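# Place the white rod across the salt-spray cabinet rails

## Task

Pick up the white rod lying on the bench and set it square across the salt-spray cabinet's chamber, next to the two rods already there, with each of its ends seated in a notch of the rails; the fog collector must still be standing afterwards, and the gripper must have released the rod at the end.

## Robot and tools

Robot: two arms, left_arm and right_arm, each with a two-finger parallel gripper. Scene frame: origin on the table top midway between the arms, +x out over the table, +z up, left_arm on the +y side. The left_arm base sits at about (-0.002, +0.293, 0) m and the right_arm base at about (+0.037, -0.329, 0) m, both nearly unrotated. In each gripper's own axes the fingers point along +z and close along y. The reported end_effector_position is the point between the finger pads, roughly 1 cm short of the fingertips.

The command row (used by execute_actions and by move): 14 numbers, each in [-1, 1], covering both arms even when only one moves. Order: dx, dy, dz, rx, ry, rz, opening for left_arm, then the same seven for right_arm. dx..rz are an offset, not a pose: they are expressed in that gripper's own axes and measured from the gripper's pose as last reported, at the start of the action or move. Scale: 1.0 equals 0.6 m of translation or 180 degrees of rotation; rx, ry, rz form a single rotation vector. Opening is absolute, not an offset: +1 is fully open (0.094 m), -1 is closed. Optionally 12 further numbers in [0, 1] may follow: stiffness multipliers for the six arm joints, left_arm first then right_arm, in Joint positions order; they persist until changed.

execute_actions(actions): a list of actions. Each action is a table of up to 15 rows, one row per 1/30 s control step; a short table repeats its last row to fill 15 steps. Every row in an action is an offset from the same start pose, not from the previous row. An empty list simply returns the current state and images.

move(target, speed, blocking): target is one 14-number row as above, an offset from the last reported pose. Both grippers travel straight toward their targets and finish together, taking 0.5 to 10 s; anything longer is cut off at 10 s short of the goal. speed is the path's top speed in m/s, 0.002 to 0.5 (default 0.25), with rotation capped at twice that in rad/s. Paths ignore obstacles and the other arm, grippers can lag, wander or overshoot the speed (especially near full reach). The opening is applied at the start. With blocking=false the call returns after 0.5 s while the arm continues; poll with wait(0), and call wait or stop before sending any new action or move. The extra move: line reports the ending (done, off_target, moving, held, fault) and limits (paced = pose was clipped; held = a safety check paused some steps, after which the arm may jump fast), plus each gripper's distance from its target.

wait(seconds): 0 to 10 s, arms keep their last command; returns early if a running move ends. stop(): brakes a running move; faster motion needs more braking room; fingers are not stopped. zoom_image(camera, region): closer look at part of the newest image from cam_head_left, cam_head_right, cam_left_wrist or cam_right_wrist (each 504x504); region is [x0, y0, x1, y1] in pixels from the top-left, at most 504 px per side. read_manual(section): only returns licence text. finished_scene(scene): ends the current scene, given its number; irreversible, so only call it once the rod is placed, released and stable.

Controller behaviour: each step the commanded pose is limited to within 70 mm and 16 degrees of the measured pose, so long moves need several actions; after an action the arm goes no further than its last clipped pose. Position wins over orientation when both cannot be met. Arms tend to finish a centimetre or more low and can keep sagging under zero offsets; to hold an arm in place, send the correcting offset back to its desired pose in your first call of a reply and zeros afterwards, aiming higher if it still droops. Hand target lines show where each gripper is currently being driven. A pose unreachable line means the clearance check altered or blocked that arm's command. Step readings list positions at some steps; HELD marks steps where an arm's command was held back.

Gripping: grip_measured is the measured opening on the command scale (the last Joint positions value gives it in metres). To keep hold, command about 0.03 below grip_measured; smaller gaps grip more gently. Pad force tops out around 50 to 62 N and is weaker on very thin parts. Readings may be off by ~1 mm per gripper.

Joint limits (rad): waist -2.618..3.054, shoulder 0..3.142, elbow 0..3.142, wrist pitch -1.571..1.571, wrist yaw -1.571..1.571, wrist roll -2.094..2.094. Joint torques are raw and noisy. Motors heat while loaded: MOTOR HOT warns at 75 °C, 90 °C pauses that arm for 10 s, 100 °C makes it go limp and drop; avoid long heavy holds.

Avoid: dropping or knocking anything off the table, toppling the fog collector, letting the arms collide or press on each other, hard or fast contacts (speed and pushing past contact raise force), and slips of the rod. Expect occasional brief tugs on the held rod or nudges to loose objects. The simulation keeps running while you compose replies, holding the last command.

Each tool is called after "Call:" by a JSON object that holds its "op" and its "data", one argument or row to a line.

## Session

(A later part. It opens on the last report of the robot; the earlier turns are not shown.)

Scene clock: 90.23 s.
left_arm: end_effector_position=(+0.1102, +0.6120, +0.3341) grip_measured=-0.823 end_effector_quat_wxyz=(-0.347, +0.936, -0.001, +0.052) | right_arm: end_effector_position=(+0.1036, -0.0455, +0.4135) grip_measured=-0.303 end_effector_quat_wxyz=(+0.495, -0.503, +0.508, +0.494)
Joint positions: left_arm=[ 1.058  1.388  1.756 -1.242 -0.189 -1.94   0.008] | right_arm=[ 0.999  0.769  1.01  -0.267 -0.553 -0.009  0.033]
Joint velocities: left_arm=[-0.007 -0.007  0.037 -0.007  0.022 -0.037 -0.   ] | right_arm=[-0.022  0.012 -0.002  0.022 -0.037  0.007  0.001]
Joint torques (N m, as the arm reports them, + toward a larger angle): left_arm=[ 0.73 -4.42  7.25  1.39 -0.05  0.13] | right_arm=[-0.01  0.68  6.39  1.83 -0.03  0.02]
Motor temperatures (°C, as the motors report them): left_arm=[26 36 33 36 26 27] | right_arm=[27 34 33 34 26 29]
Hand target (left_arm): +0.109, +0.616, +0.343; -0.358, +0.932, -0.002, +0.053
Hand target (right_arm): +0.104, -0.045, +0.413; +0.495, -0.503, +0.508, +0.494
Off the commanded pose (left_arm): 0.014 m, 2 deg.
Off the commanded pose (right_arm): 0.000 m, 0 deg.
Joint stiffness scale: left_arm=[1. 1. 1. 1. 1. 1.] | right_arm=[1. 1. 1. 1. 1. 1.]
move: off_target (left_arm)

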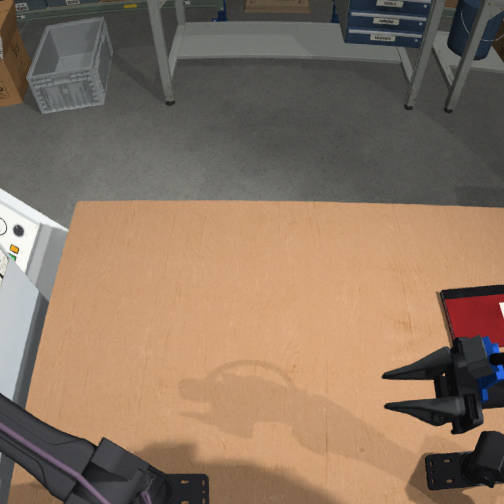

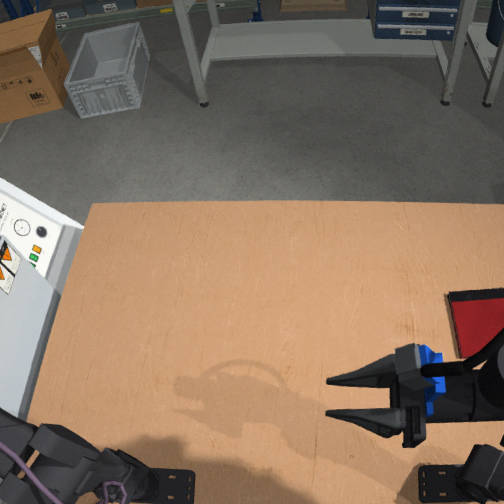

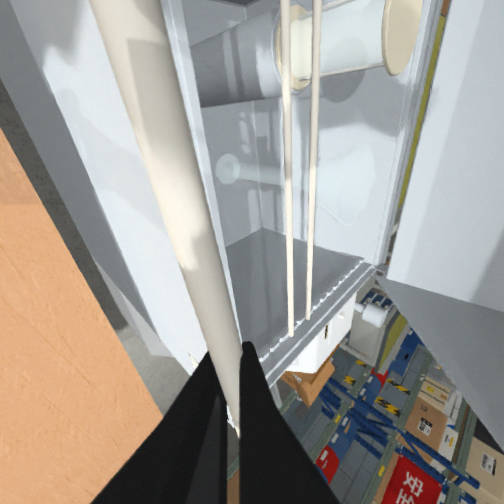

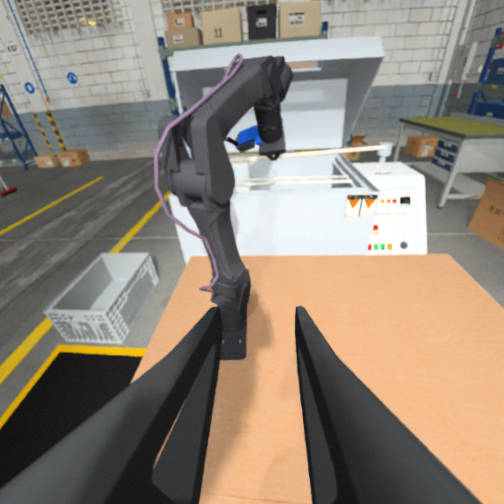

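Call:
{"op": "move", "data": {
  "target": [0.02,-0.10,0.166,-0.001,-0.019,0.016,-0.865, -0.083,-0.533,0.417,0,0,0,-0.3],
  "speed": 0.15
}}

Scene clock: 95.07 s.
left_arm: end_effector_position=(+0.1327, +0.7129, +0.2892) grip_measured=-0.823 end_effector_quat_wxyz=(-0.326, +0.945, -0.018, +0.021) | right_arm: end_effector_position=(+0.4286, +0.2055, +0.4447) grip_measured=-0.303 end_effector_quat_wxyz=(+0.555, -0.427, +0.505, +0.505)
Joint positions: left_arm=[ 1.11   1.738  1.935 -1.124 -0.187 -1.857  0.008] | right_arm=[ 0.759  2.513  2.848 -0.175 -0.663  0.135  0.033]
Joint velocities: left_arm=[ 0.002 -0.007 -0.007 -0.007 -0.022 -0.066 -0.001] | right_arm=[ 0.007 -0.002 -0.012 -0.037  0.081  0.007 -0.001]
Joint torques (N m, as the arm reports them, + toward a larger angle): left_arm=[ 0.89 -9.24  7.83  1.45 -0.22  0.13] | right_arm=[  0.7  -14.17   7.72   1.83   0.14   0.04]
Motor temperatures (°C, as the motors report them): left_arm=[26 36 34 36 26 27] | right_arm=[27 35 34 35 26 29]
Hand target (left_arm): +0.128, +0.722, +0.301; -0.347, +0.938, -0.014, +0.016
Hand target (right_arm): +0.422, +0.204, +0.460; +0.568, -0.423, +0.491, +0.507
Off the commanded pose (left_arm): 0.014 m, 3 deg.
Off the commanded pose (right_arm): 0.013 m, 11 deg.
Joint stiffness scale: left_arm=[1. 1. 1. 1. 1. 1.] | right_arm=[1. 1. 1. 1. 1. 1.]
elbow stopped short (right arm): the move would have taken joint 3 (elbow) straighter than the controller allows; a more bent joint 3 avoids this.
move: off_target (left_arm, right_arm)

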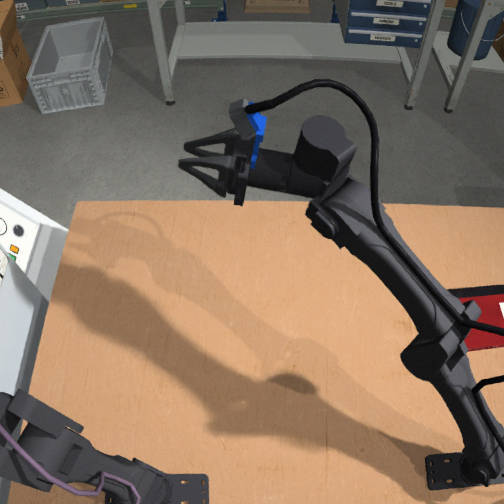

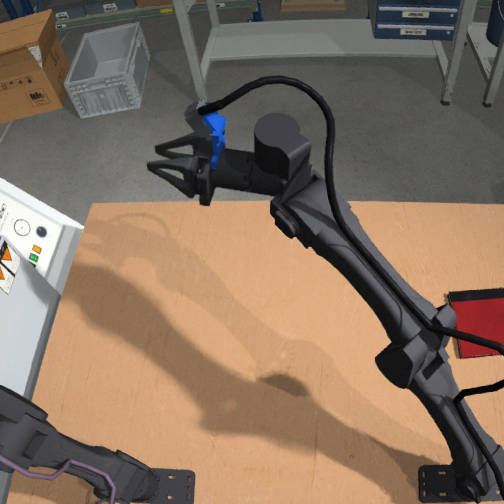

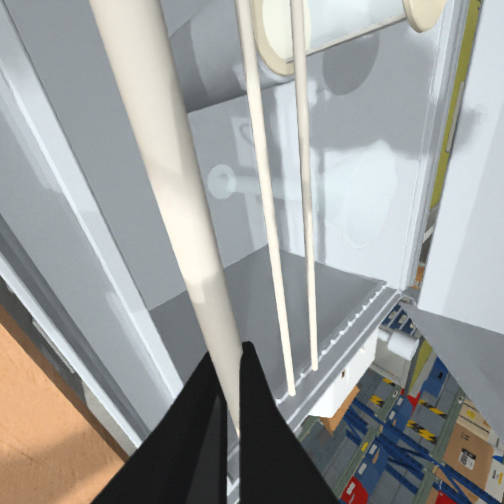

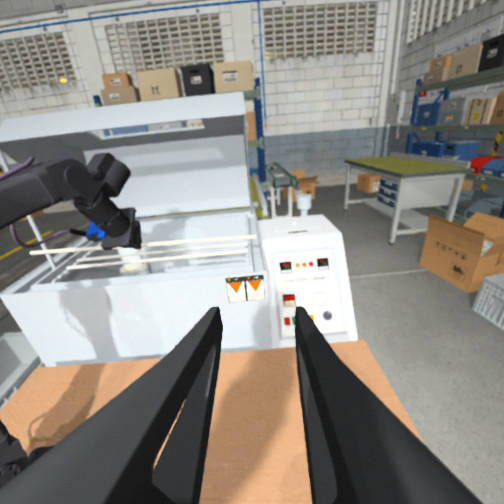

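Call:
{"op": "zoom_image", "data": {
  "camera": "cam_right_wrist",
  "region": [0, 150, 290, 320]
}}

Region (0, 150, 290, 320) of cam_right_wrist's 504x504 image, scaled by 1.738, with more detail than that image has; it fills the top 295 rows of this view, and the rest is white.

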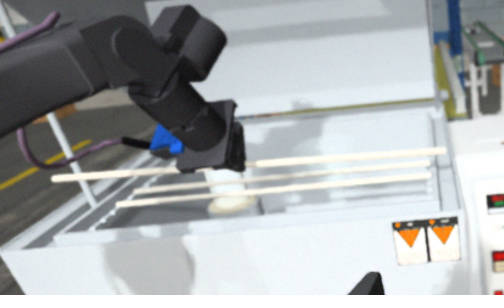

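Call:
{"op": "move", "data": {
  "target": [-0.042,-0.098,0.128,0.02,0,0,-0.865, -0.02,0,-0.03,0,0,0,-0.3],
  "speed": 0.08
}}

Call:
{"op": "zoom_image", "data": {
  "camera": "cam_right_wrist",
  "region": [0, 150, 290, 320]
}}

Scene clock: 98.73 s.
left_arm: end_effector_position=(+0.1134, +0.7993, +0.2545) grip_measured=-0.823 end_effector_quat_wxyz=(-0.338, +0.941, -0.017, +0.019) | right_arm: end_effector_position=(+0.4297, +0.1929, +0.4415) grip_measured=-0.303 end_effector_quat_wxyz=(+0.547, -0.427, +0.514, +0.504)
Joint positions: left_arm=[ 1.23   1.984  2.092 -0.997 -0.122 -1.759  0.008] | right_arm=[ 0.74   2.375  2.593 -0.082 -0.681  0.137  0.033]
Joint velocities: left_arm=[ 0.027 -0.007 -0.007 -0.037  0.007 -0.007  0.001] | right_arm=[-0.007  0.002 -0.007  0.037 -0.081  0.007 -0.   ]
Joint torques (N m, as the arm reports them, + toward a larger angle): left_arm=[  0.69 -12.48   7.96   1.53  -0.02   0.13] | right_arm=[ -0.58 -14.99   5.53   1.85  -0.05   0.07]
Motor temperatures (°C, as the motors report them): left_arm=[26 36 34 36 26 27] | right_arm=[27 37 34 35 26 29]
Hand target (left_arm): +0.111, +0.807, +0.266; -0.357, +0.934, -0.018, +0.021
Hand target (right_arm): +0.427, +0.186, +0.454; +0.555, -0.427, +0.505, +0.505
Off the commanded pose (left_arm): 0.013 m, 2 deg.
Off the commanded pose (right_arm): 0.015 m, 1 deg.
Joint stiffness scale: left_arm=[1. 1. 1. 1. 1. 1.] | right_arm=[1. 1. 1. 1. 1. 1.]
move: off_target (left_arm, right_arm)

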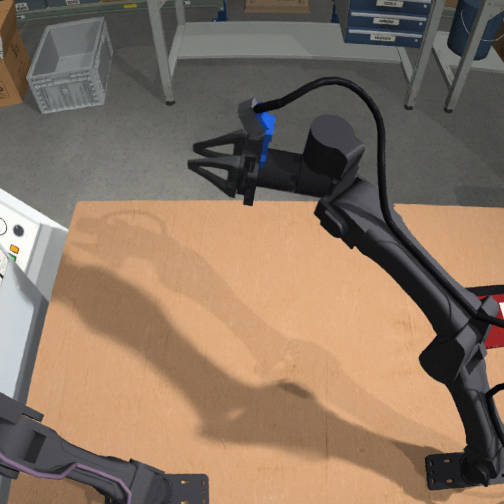

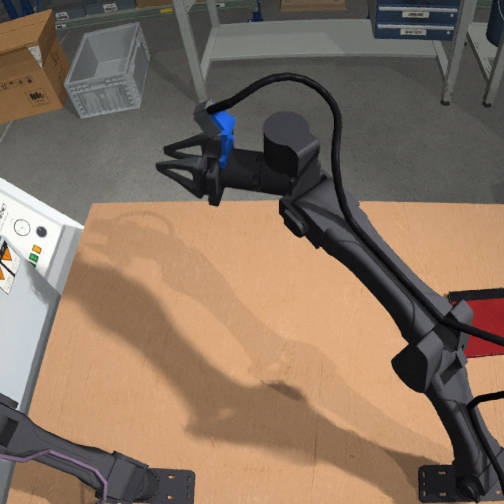

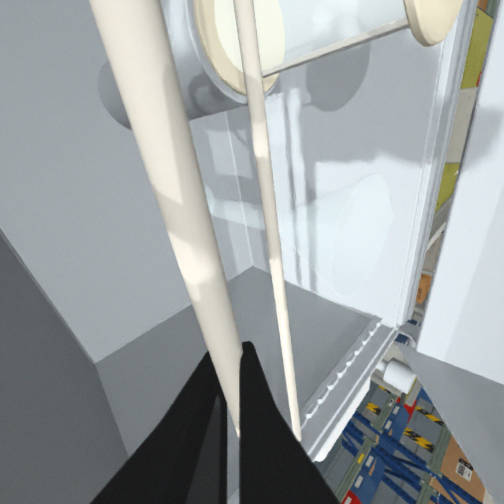

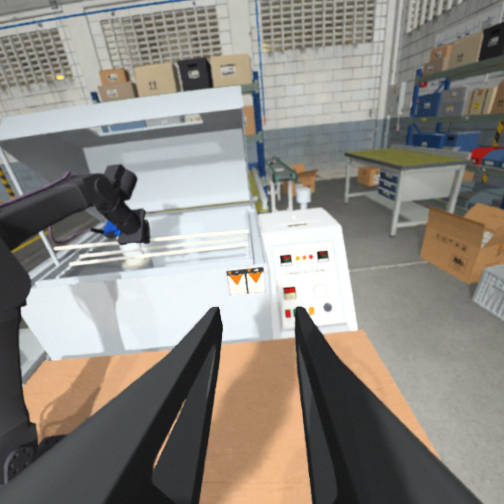

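Region (0, 150, 290, 320) of cam_right_wrist's 504x504 image, scaled by 1.738, with more detail than that image has; it fills the top 295 rows of this view, and the rest is white.

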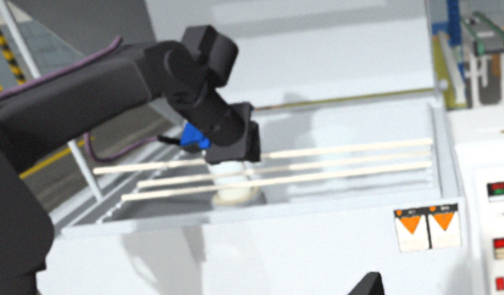

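Call:
{"op": "zoom_image", "data": {
  "camera": "cam_right_wrist",
  "region": [20, 200, 140, 300]
}}

Call:
{"op": "zoom_image", "data": {
  "camera": "cam_right_wrist",
  "region": [180, 190, 300, 290]
}}

Region (20, 200, 140, 300) of cam_right_wrist's 504x504 image, scaled by 4.200, with more detail than that image has.

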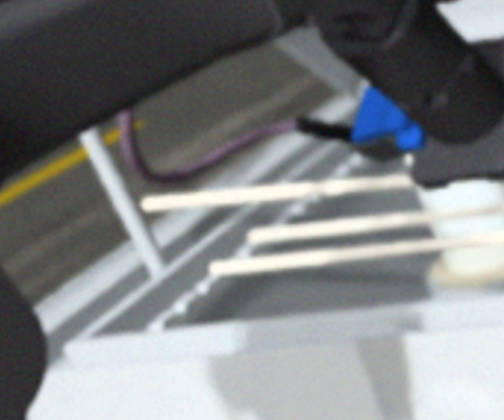

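Region (180, 190, 300, 290) of cam_right_wrist's 504x504 image, scaled by 4.200, with more detail than that image has.

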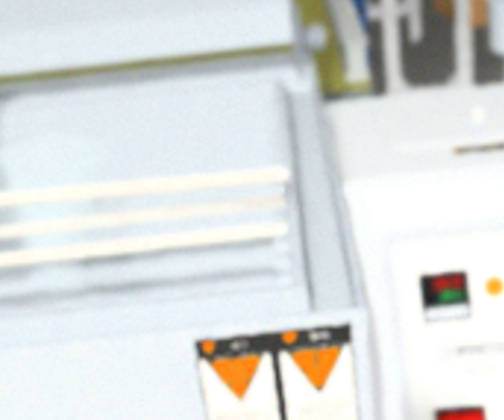

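Call:
{"op": "move", "data": {
  "target": [0,0.019,0.049,0.01,0,0,-0.865, -0.02,0,-0.01,0,0,0,-0.3],
  "speed": 0.03
}}

Call:
{"op": "zoom_image", "data": {
  "camera": "cam_right_wrist",
  "region": [20, 200, 140, 300]
}}

Call:
{"op": "zoom_image", "data": {
  "camera": "cam_right_wrist",
  "region": [180, 190, 300, 290]
}}

Scene clock: 101.67 s.
left_arm: end_effector_position=(+0.1173, +0.8104, +0.2143) grip_measured=-0.823 end_effector_quat_wxyz=(-0.339, +0.940, -0.017, +0.022) | right_arm: end_effector_position=(+0.4284, +0.1887, +0.4514) grip_measured=-0.303 end_effector_quat_wxyz=(+0.552, -0.427, +0.510, +0.503)
Joint positions: left_arm=[ 1.23   1.984  1.925 -0.827 -0.118 -1.76   0.008] | right_arm=[ 0.736  2.375  2.625 -0.101 -0.682  0.137  0.033]
Joint velocities: left_arm=[-0.012 -0.012 -0.002 -0.037 -0.051  0.007  0.   ] | right_arm=[-0.012 -0.007  0.007 -0.007 -0.007  0.007 -0.001]
Joint torques (N m, as the arm reports them, + toward a larger angle): left_arm=[  0.06 -15.92   5.32   1.48  -0.12   0.06] | right_arm=[ -0.65 -13.02   8.07   1.46  -0.07   0.05]
Motor temperatures (°C, as the motors report them): left_arm=[26 37 34 36 26 27] | right_arm=[27 38 34 35 26 29]
Hand target (left_arm): +0.114, +0.809, +0.224; -0.352, +0.935, -0.017, +0.019
Hand target (right_arm): +0.429, +0.185, +0.453; +0.548, -0.427, +0.514, +0.504
Off the commanded pose (left_arm): 0.011 m, 2 deg.
Off the commanded pose (right_arm): 0.003 m, 1 deg.
Joint stiffness scale: left_arm=[1. 1. 1. 1. 1. 1.] | right_arm=[1. 1. 1. 1. 1. 1.]
move: off_target (left_arm)

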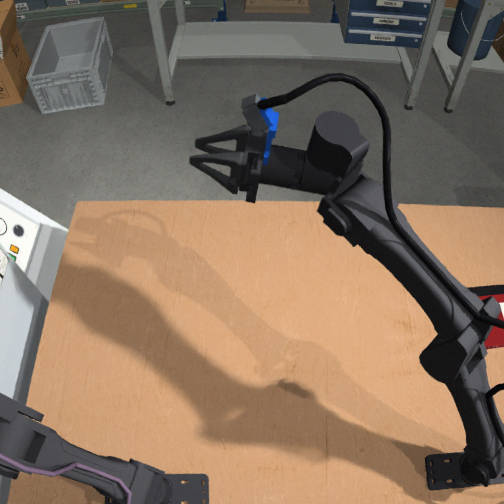

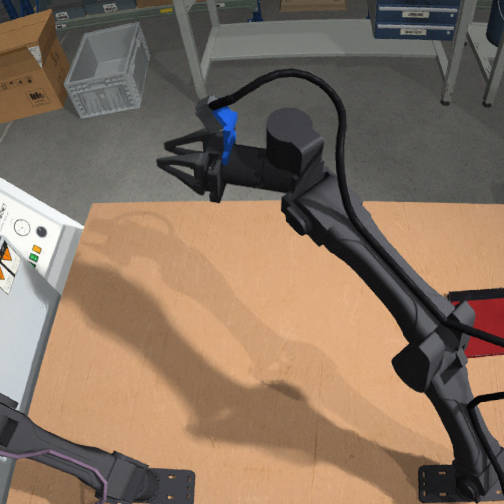

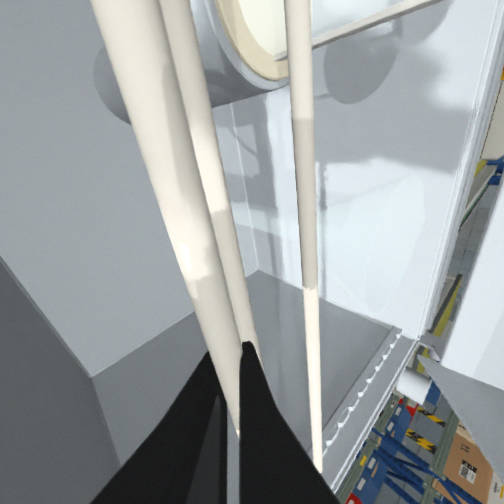

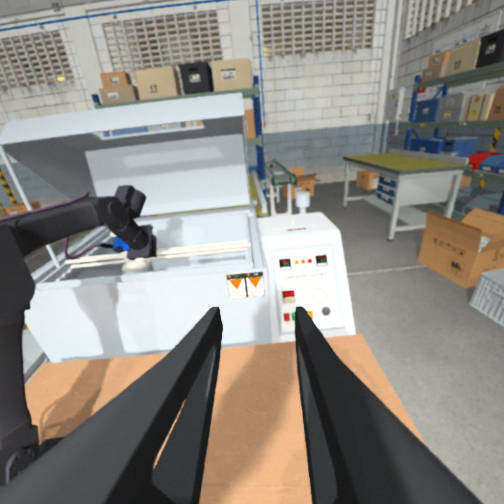

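Region (20, 200, 140, 300) of cam_right_wrist's 504x504 image, scaled by 4.200, with more detail than that image has.

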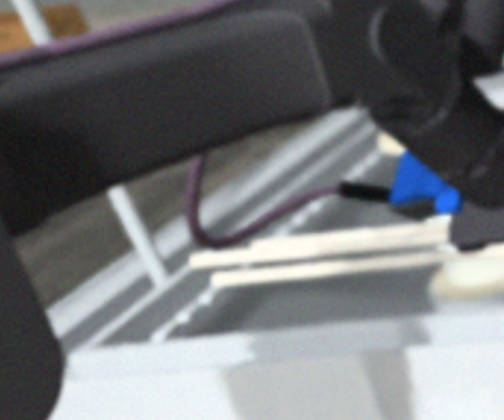

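Region (180, 190, 300, 290) of cam_right_wrist's 504x504 image, scaled by 4.200, with more detail than that image has.

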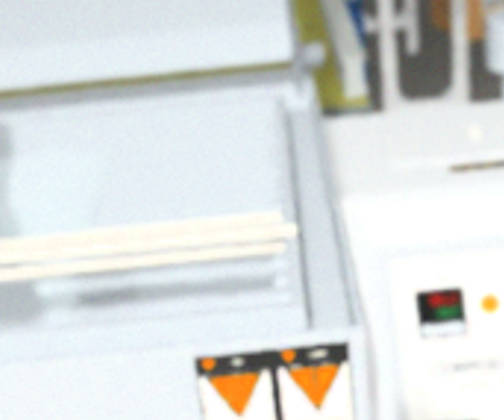

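Call:
{"op": "move", "data": {
  "target": [-0.018,0.008,-0.033,0.008,0,0,-0.865, 0,0,0,0,0,0,-0.3],
  "speed": 0.02
}}

Call:
{"op": "zoom_image", "data": {
  "camera": "cam_right_wrist",
  "region": [20, 200, 140, 300]
}}

Call:
{"op": "zoom_image", "data": {
  "camera": "cam_right_wrist",
  "region": [180, 190, 300, 290]
}}

Scene clock: 103.93 s.
left_arm: end_effector_position=(+0.1142, +0.7937, +0.2153) grip_measured=-0.823 end_effector_quat_wxyz=(-0.336, +0.941, -0.019, +0.025) | right_arm: end_effector_position=(+0.4285, +0.1887, +0.4512) grip_measured=-0.303 end_effector_quat_wxyz=(+0.551, -0.427, +0.510, +0.503)
Joint positions: left_arm=[ 1.23   1.915  1.837 -0.812 -0.109 -1.76   0.008] | right_arm=[ 0.736  2.375  2.625 -0.102 -0.682  0.137  0.033]
Joint velocities: left_arm=[ 0.002  0.002 -0.007  0.022 -0.007  0.007  0.   ] | right_arm=[-0.027  0.012 -0.012  0.007 -0.007 -0.051 -0.   ]
Joint torques (N m, as the arm reports them, + toward a larger angle): left_arm=[  1.18 -15.24   5.29   1.54  -0.06   0.15] | right_arm=[ -0.02 -13.2    6.27   1.73   0.03   0.01]
Motor temperatures (°C, as the motors report them): left_arm=[26 38 34 36 26 27] | right_arm=[27 39 34 35 26 29]
Hand target (left_arm): +0.106, +0.794, +0.226; -0.351, +0.936, -0.017, +0.022
Hand target (right_arm): +0.428, +0.189, +0.451; +0.552, -0.427, +0.510, +0.503
Off the commanded pose (left_arm): 0.014 m, 2 deg.
Off the commanded pose (right_arm): 0.000 m, 0 deg.
Joint stiffness scale: left_arm=[1. 1. 1. 1. 1. 1.] | right_arm=[1. 1. 1. 1. 1. 1.]
move: off_target (left_arm)

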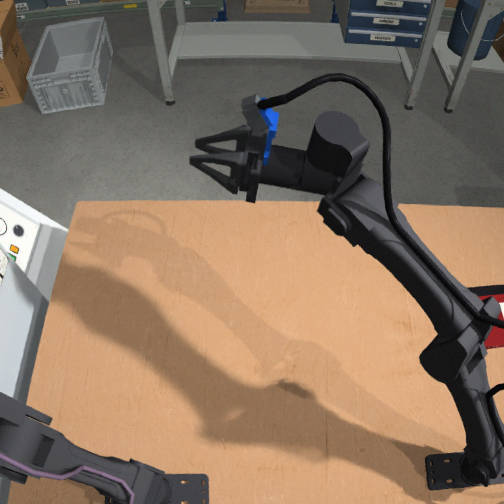

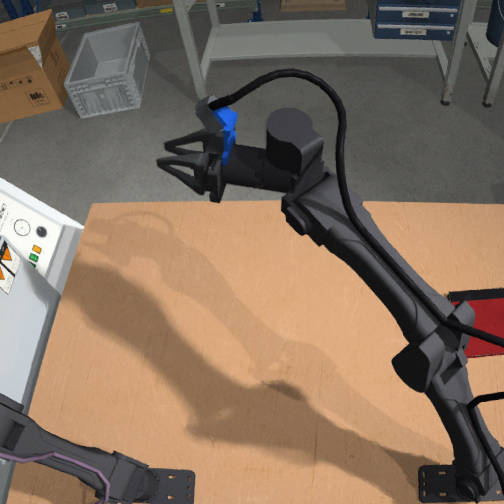

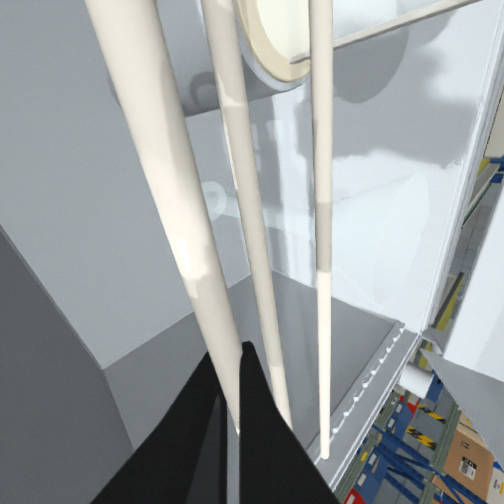

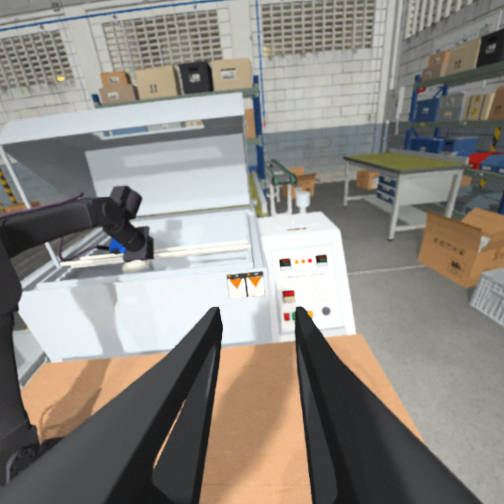

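Region (20, 200, 140, 300) of cam_right_wrist's 504x504 image, scaled by 4.200, with more detail than that image has.

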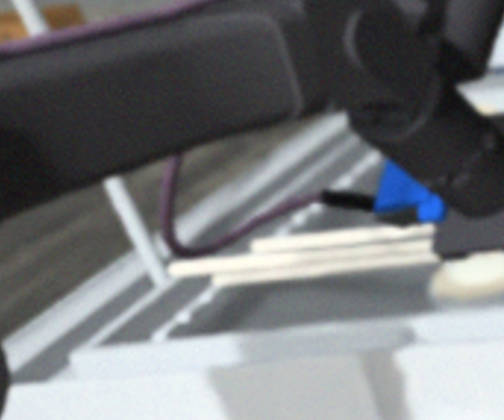

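Region (180, 190, 300, 290) of cam_right_wrist's 504x504 image, scaled by 4.200, with more detail than that image has.

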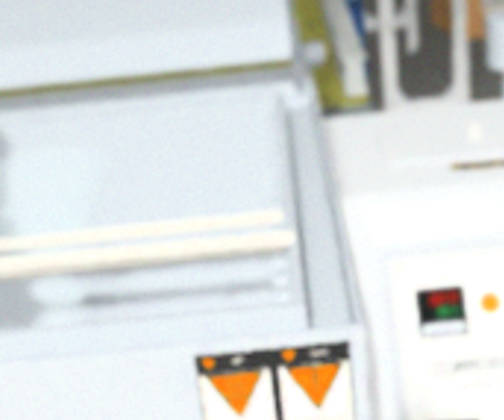

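Call:
{"op": "move", "data": {
  "target": [-0.021,-0.014,-0.012,0.008,0,0,-0.865, 0,0,0,0,0,0,-0.3],
  "speed": 0.01
}}

Call:
{"op": "zoom_image", "data": {
  "camera": "cam_right_wrist",
  "region": [20, 200, 140, 300]
}}

Call:
{"op": "zoom_image", "data": {
  "camera": "cam_right_wrist",
  "region": [180, 190, 300, 290]
}}

Scene clock: 106.83 s.
left_arm: end_effector_position=(+0.1068, +0.7953, +0.2148) grip_measured=-0.823 end_effector_quat_wxyz=(-0.335, +0.942, -0.018, +0.026) | right_arm: end_effector_position=(+0.4285, +0.1887, +0.4512) grip_measured=-0.303 end_effector_quat_wxyz=(+0.551, -0.427, +0.510, +0.503)
Joint positions: left_arm=[ 1.249  1.915  1.836 -0.812 -0.097 -1.747  0.008] | right_arm=[ 0.736  2.375  2.625 -0.102 -0.682  0.137  0.033]
Joint velocities: left_arm=[-0.012 -0.002  0.012  0.022  0.066  0.037  0.001] | right_arm=[-0.007  0.027  0.007 -0.022 -0.095  0.081  0.001]
Joint torques (N m, as the arm reports them, + toward a larger angle): left_arm=[  0.96 -14.65   6.13   1.43   0.     0.13] | right_arm=[ -0.02 -13.2    6.26   1.72   0.02   0.02]
Motor temperatures (°C, as the motors report them): left_arm=[26 39 34 37 26 27] | right_arm=[27 39 34 35 26 29]
Hand target (left_arm): +0.102, +0.796, +0.226; -0.348, +0.937, -0.019, +0.025
Hand target (right_arm): +0.428, +0.189, +0.451; +0.551, -0.427, +0.510, +0.503
Off the commanded pose (left_arm): 0.012 m, 2 deg.
Off the commanded pose (right_arm): 0.000 m, 0 deg.
Joint stiffness scale: left_arm=[1. 1. 1. 1. 1. 1.] | right_arm=[1. 1. 1. 1. 1. 1.]
move: off_target (left_arm)

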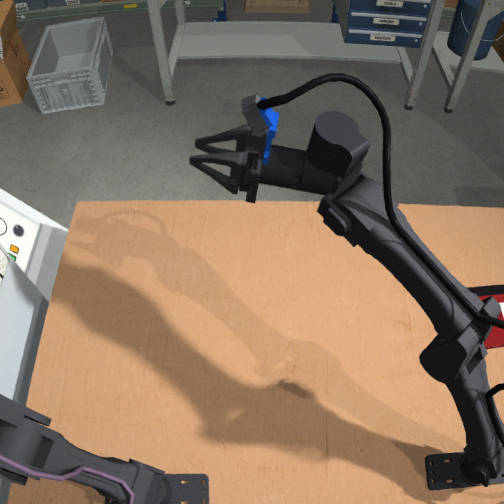

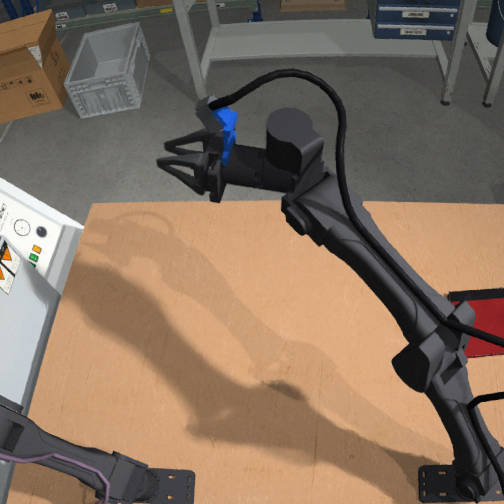

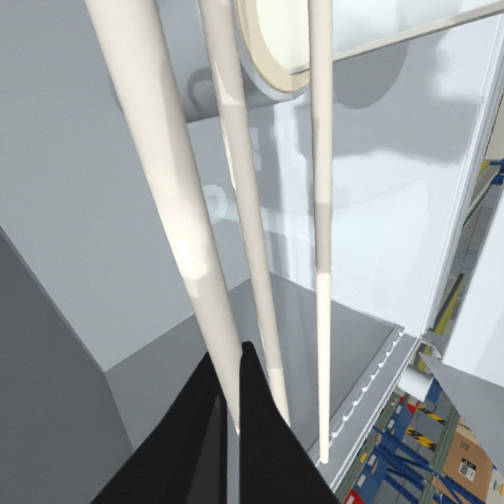

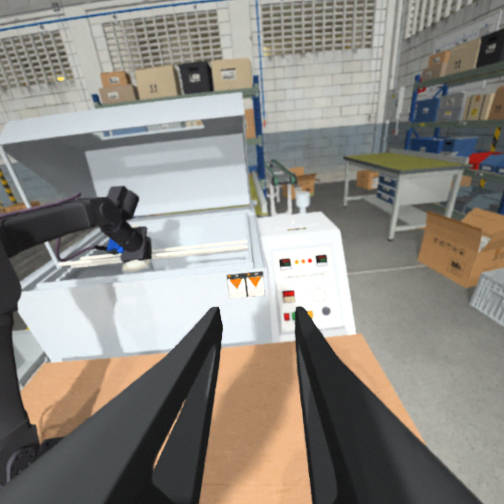

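Region (20, 200, 140, 300) of cam_right_wrist's 504x504 image, scaled by 4.200, with more detail than that image has.

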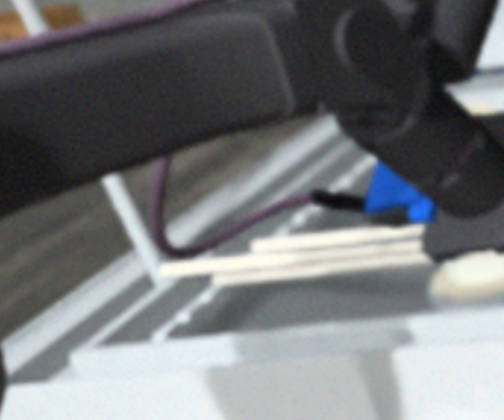

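Region (180, 190, 300, 290) of cam_right_wrist's 504x504 image, scaled by 4.200, with more detail than that image has.

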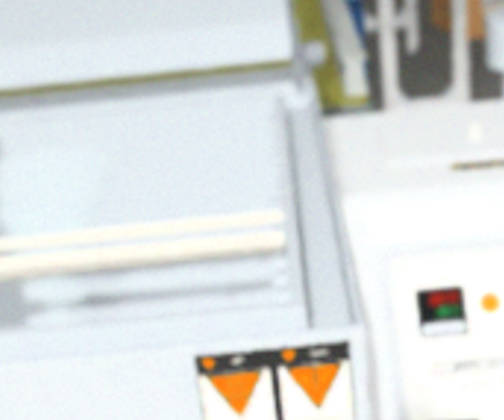

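Call:
{"op": "move", "data": {
  "target": [-0.002,-0.0085,0.013,0.008,0,0,-0.865, 0,0,0,0,0,0,-0.3],
  "speed": 0.01
}}

Call:
{"op": "zoom_image", "data": {
  "camera": "cam_right_wrist",
  "region": [20, 200, 140, 300]
}}

Call:
{"op": "zoom_image", "data": {
  "camera": "cam_right_wrist",
  "region": [180, 190, 300, 290]
}}

Scene clock: 109.13 s.
left_arm: end_effector_position=(+0.1082, +0.8004, +0.2192) grip_measured=-0.823 end_effector_quat_wxyz=(-0.348, +0.937, -0.018, +0.029) | right_arm: end_effector_position=(+0.4285, +0.1887, +0.4512) grip_measured=-0.303 end_effector_quat_wxyz=(+0.551, -0.427, +0.510, +0.503)
Joint positions: left_arm=[ 1.249  1.915  1.836 -0.784 -0.096 -1.746  0.008] | right_arm=[ 0.736  2.375  2.625 -0.102 -0.682  0.137  0.033]
Joint velocities: left_arm=[-0.017 -0.017 -0.012  0.022  0.022 -0.051  0.   ] | right_arm=[-0.002  0.002  0.007  0.037  0.007 -0.051 -0.002]
Joint torques (N m, as the arm reports them, + toward a larger angle): left_arm=[  0.4  -11.66   5.47   1.58  -0.03   0.07] | right_arm=[ -0.01 -13.2    6.28   1.72   0.02   0.01]
Motor temperatures (°C, as the motors report them): left_arm=[26 39 34 37 26 27] | right_arm=[27 40 34 36 26 29]
Hand target (left_arm): +0.106, +0.804, +0.212; -0.347, +0.937, -0.018, +0.026
Hand target (right_arm): +0.428, +0.189, +0.451; +0.551, -0.427, +0.510, +0.503
Off the commanded pose (left_arm): 0.008 m, 0 deg.
Off the commanded pose (right_arm): 0.000 m, 0 deg.
Joint stiffness scale: left_arm=[1. 1. 1. 1. 1. 1.] | right_arm=[1. 1. 1. 1. 1. 1.]
move: done

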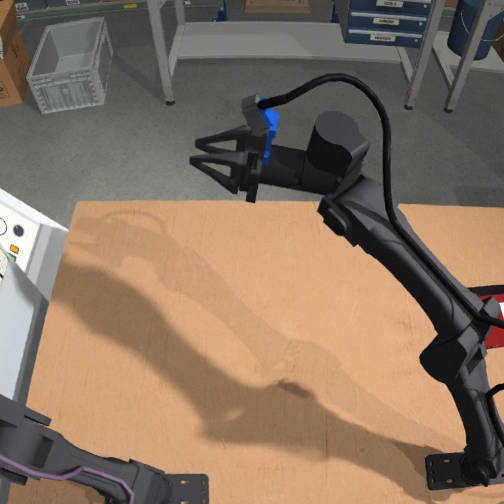

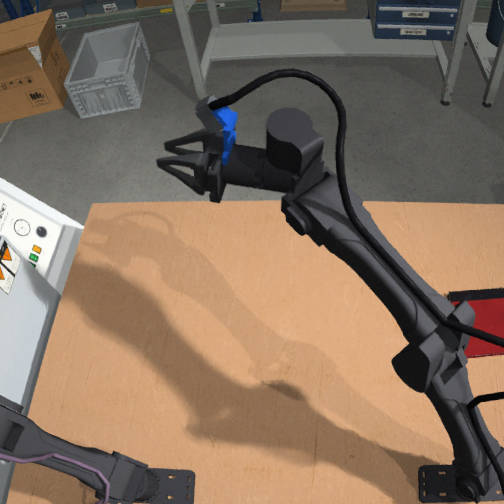

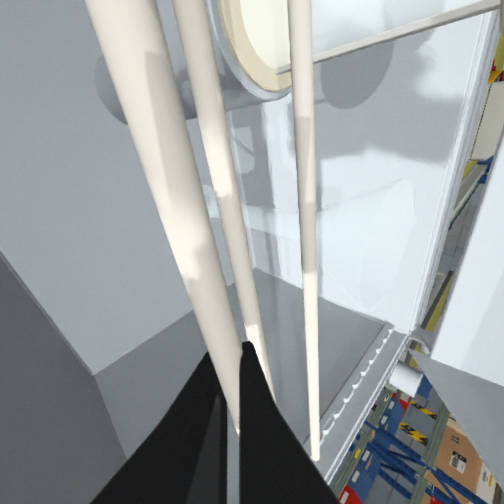

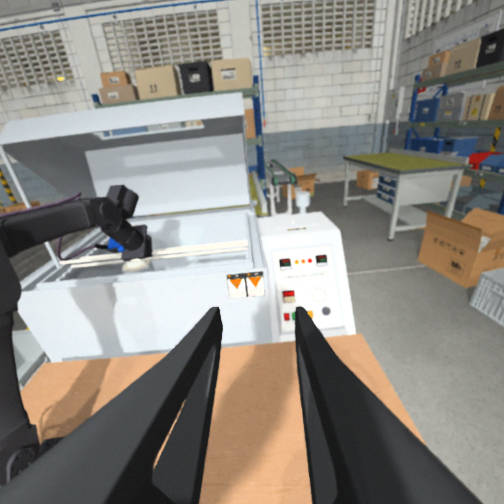

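Region (20, 200, 140, 300) of cam_right_wrist's 504x504 image, scaled by 4.200, with more detail than that image has.

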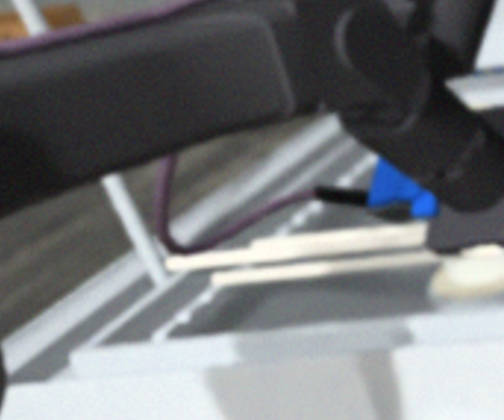

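Region (180, 190, 300, 290) of cam_right_wrist's 504x504 image, scaled by 4.200, with more detail than that image has.

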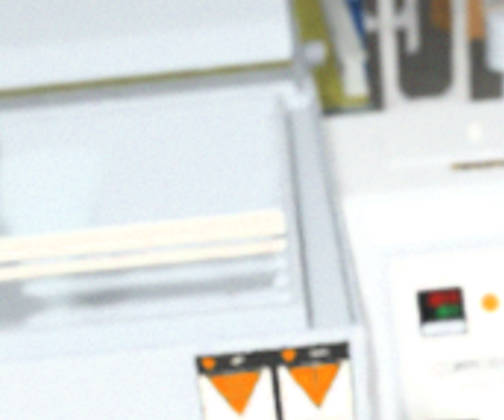

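Call:
{"op": "move", "data": {
  "target": [0.001,0.0196,0.0227,0,0,0,-0.865, 0,0,0,0,0,0,-0.3],
  "speed": 0.01
}}

Call:
{"op": "zoom_image", "data": {
  "camera": "cam_right_wrist",
  "region": [20, 200, 140, 300]
}}

Call:
{"op": "zoom_image", "data": {
  "camera": "cam_right_wrist",
  "region": [180, 190, 300, 290]
}}

Scene clock: 111.50 s.
left_arm: end_effector_position=(+0.1079, +0.7993, +0.1987) grip_measured=-0.823 end_effector_quat_wxyz=(-0.339, +0.940, -0.018, +0.027) | right_arm: end_effector_position=(+0.4285, +0.1887, +0.4512) grip_measured=-0.303 end_effector_quat_wxyz=(+0.551, -0.427, +0.510, +0.503)
Joint positions: left_arm=[ 1.249  1.915  1.766 -0.732 -0.096 -1.747  0.008] | right_arm=[ 0.736  2.375  2.625 -0.102 -0.682  0.137  0.033]
Joint velocities: left_arm=[-0.007  0.002 -0.002 -0.051 -0.007  0.007  0.   ] | right_arm=[ 0.012 -0.017  0.002 -0.051 -0.022 -0.007 -0.   ]
Joint torques (N m, as the arm reports them, + toward a larger angle): left_arm=[ -0.32 -13.56   5.52   1.55  -0.03   0.  ] | right_arm=[ -0.05 -13.21   6.28   1.71   0.03   0.01]
Motor temperatures (°C, as the motors report them): left_arm=[26 40 33 37 26 27] | right_arm=[27 40 34 36 26 29]
Hand target (left_arm): +0.110, +0.800, +0.201; -0.347, +0.937, -0.018, +0.029
Hand target (right_arm): +0.428, +0.189, +0.451; +0.551, -0.427, +0.510, +0.503
Off the commanded pose (left_arm): 0.003 m, 1 deg.
Off the commanded pose (right_arm): 0.000 m, 0 deg.
Joint stiffness scale: left_arm=[1. 1. 1. 1. 1. 1.] | right_arm=[1. 1. 1. 1. 1. 1.]
move: done

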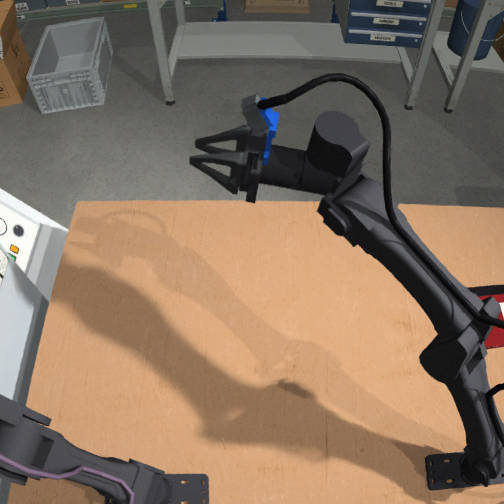

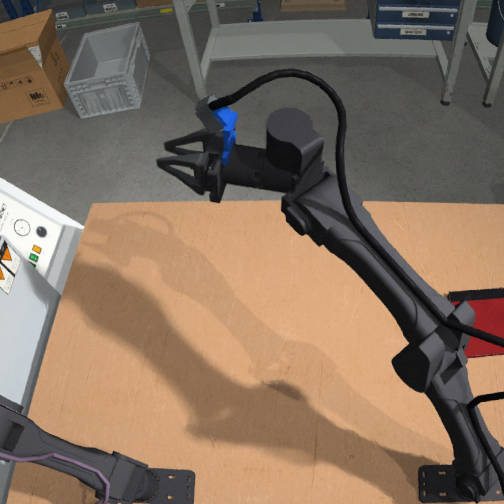

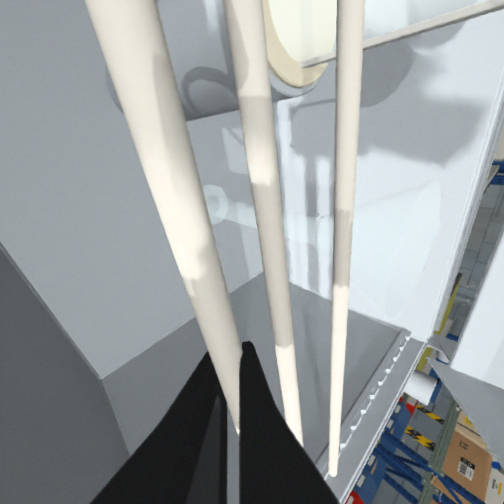

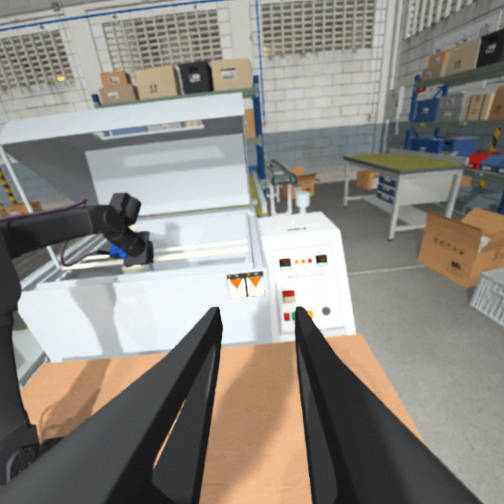

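Region (20, 200, 140, 300) of cam_right_wrist's 504x504 image, scaled by 4.200, with more detail than that image has.

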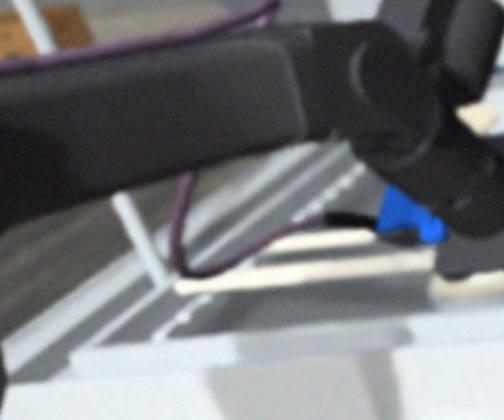

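Region (180, 190, 300, 290) of cam_right_wrist's 504x504 image, scaled by 4.200, with more detail than that image has.

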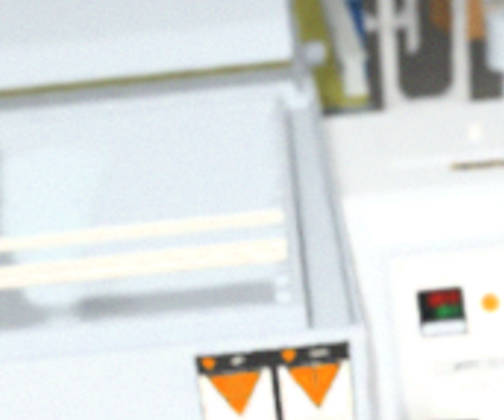

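Call:
{"op": "move", "data": {
  "target": [0,0,0,0,0,0,-0.865, -0.042,0.35,0.095,0.05,0.06,0,-0.3],
  "speed": 0.15
}}

Scene clock: 115.07 s.
left_arm: end_effector_position=(+0.1080, +0.7997, +0.1991) grip_measured=-0.823 end_effector_quat_wxyz=(-0.340, +0.940, -0.018, +0.027) | right_arm: end_effector_position=(+0.2208, +0.2707, +0.4876) grip_measured=-0.303 end_effector_quat_wxyz=(+0.554, -0.419, +0.572, +0.436)
Joint positions: left_arm=[ 1.249  1.915  1.766 -0.73  -0.096 -1.747  0.008] | right_arm=[ 1.249  2.313  2.846 -0.539 -0.038  0.035  0.033]
Joint velocities: left_arm=[-0.017 -0.002  0.012  0.007 -0.007  0.066  0.   ] | right_arm=[ 0.002 -0.002 -0.007 -0.081  0.095  0.037 -0.   ]
Joint torques (N m, as the arm reports them, + toward a larger angle): left_arm=[ -0.05 -12.81   6.29   1.33  -0.01   0.01] | right_arm=[ -0.48 -11.58   7.34   1.73   0.04  -0.02]
Motor temperatures (°C, as the motors report them): left_arm=[26 40 33 37 26 27] | right_arm=[27 41 34 36 26 29]
Hand target (left_arm): +0.108, +0.799, +0.199; -0.339, +0.940, -0.018, +0.027
Hand target (right_arm): +0.224, +0.267, +0.488; +0.555, -0.418, +0.577, +0.429
Off the commanded pose (left_arm): 0.001 m, 0 deg.
Off the commanded pose (right_arm): 0.009 m, 4 deg.
Joint stiffness scale: left_arm=[1. 1. 1. 1. 1. 1.] | right_arm=[1. 1. 1. 1. 1. 1.]
elbow stopped short (right arm): the move would have taken joint 3 (elbow) straighter than the controller allows; a more bent joint 3 avoids this.
move: off_target (right_arm)

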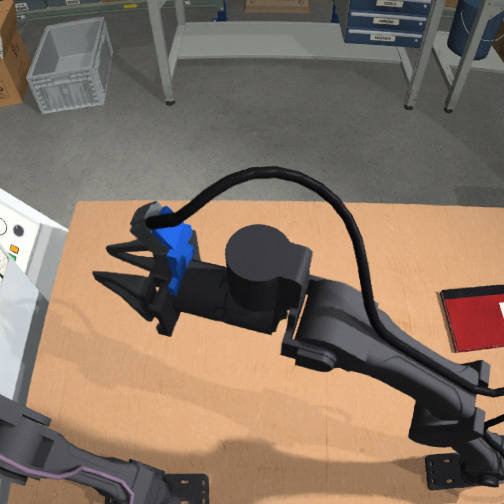

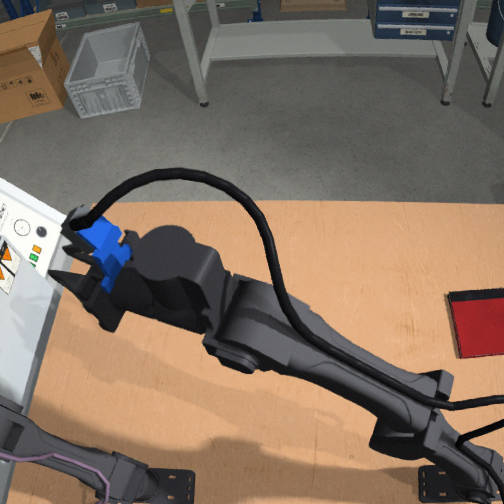

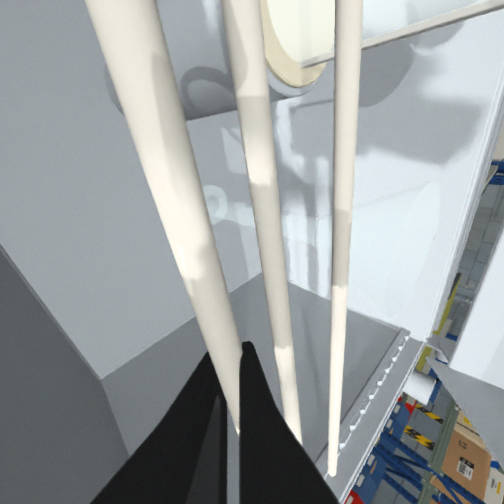

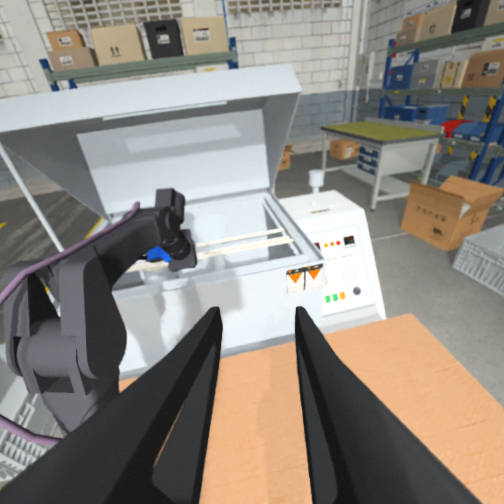

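Call:
{"op": "zoom_image", "data": {
  "camera": "cam_right_wrist",
  "region": [240, 200, 330, 275]
}}

Region (240, 200, 330, 275) of cam_right_wrist's 504x504 image, scaled by 5.600, with more detail than that image has.

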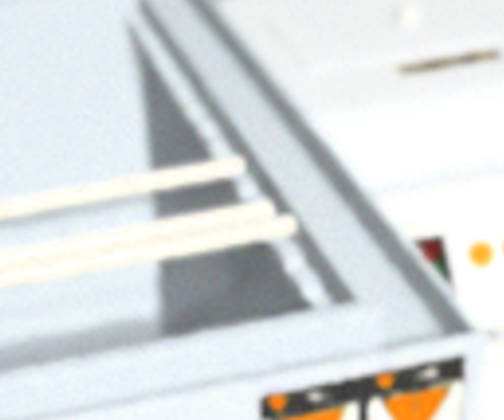

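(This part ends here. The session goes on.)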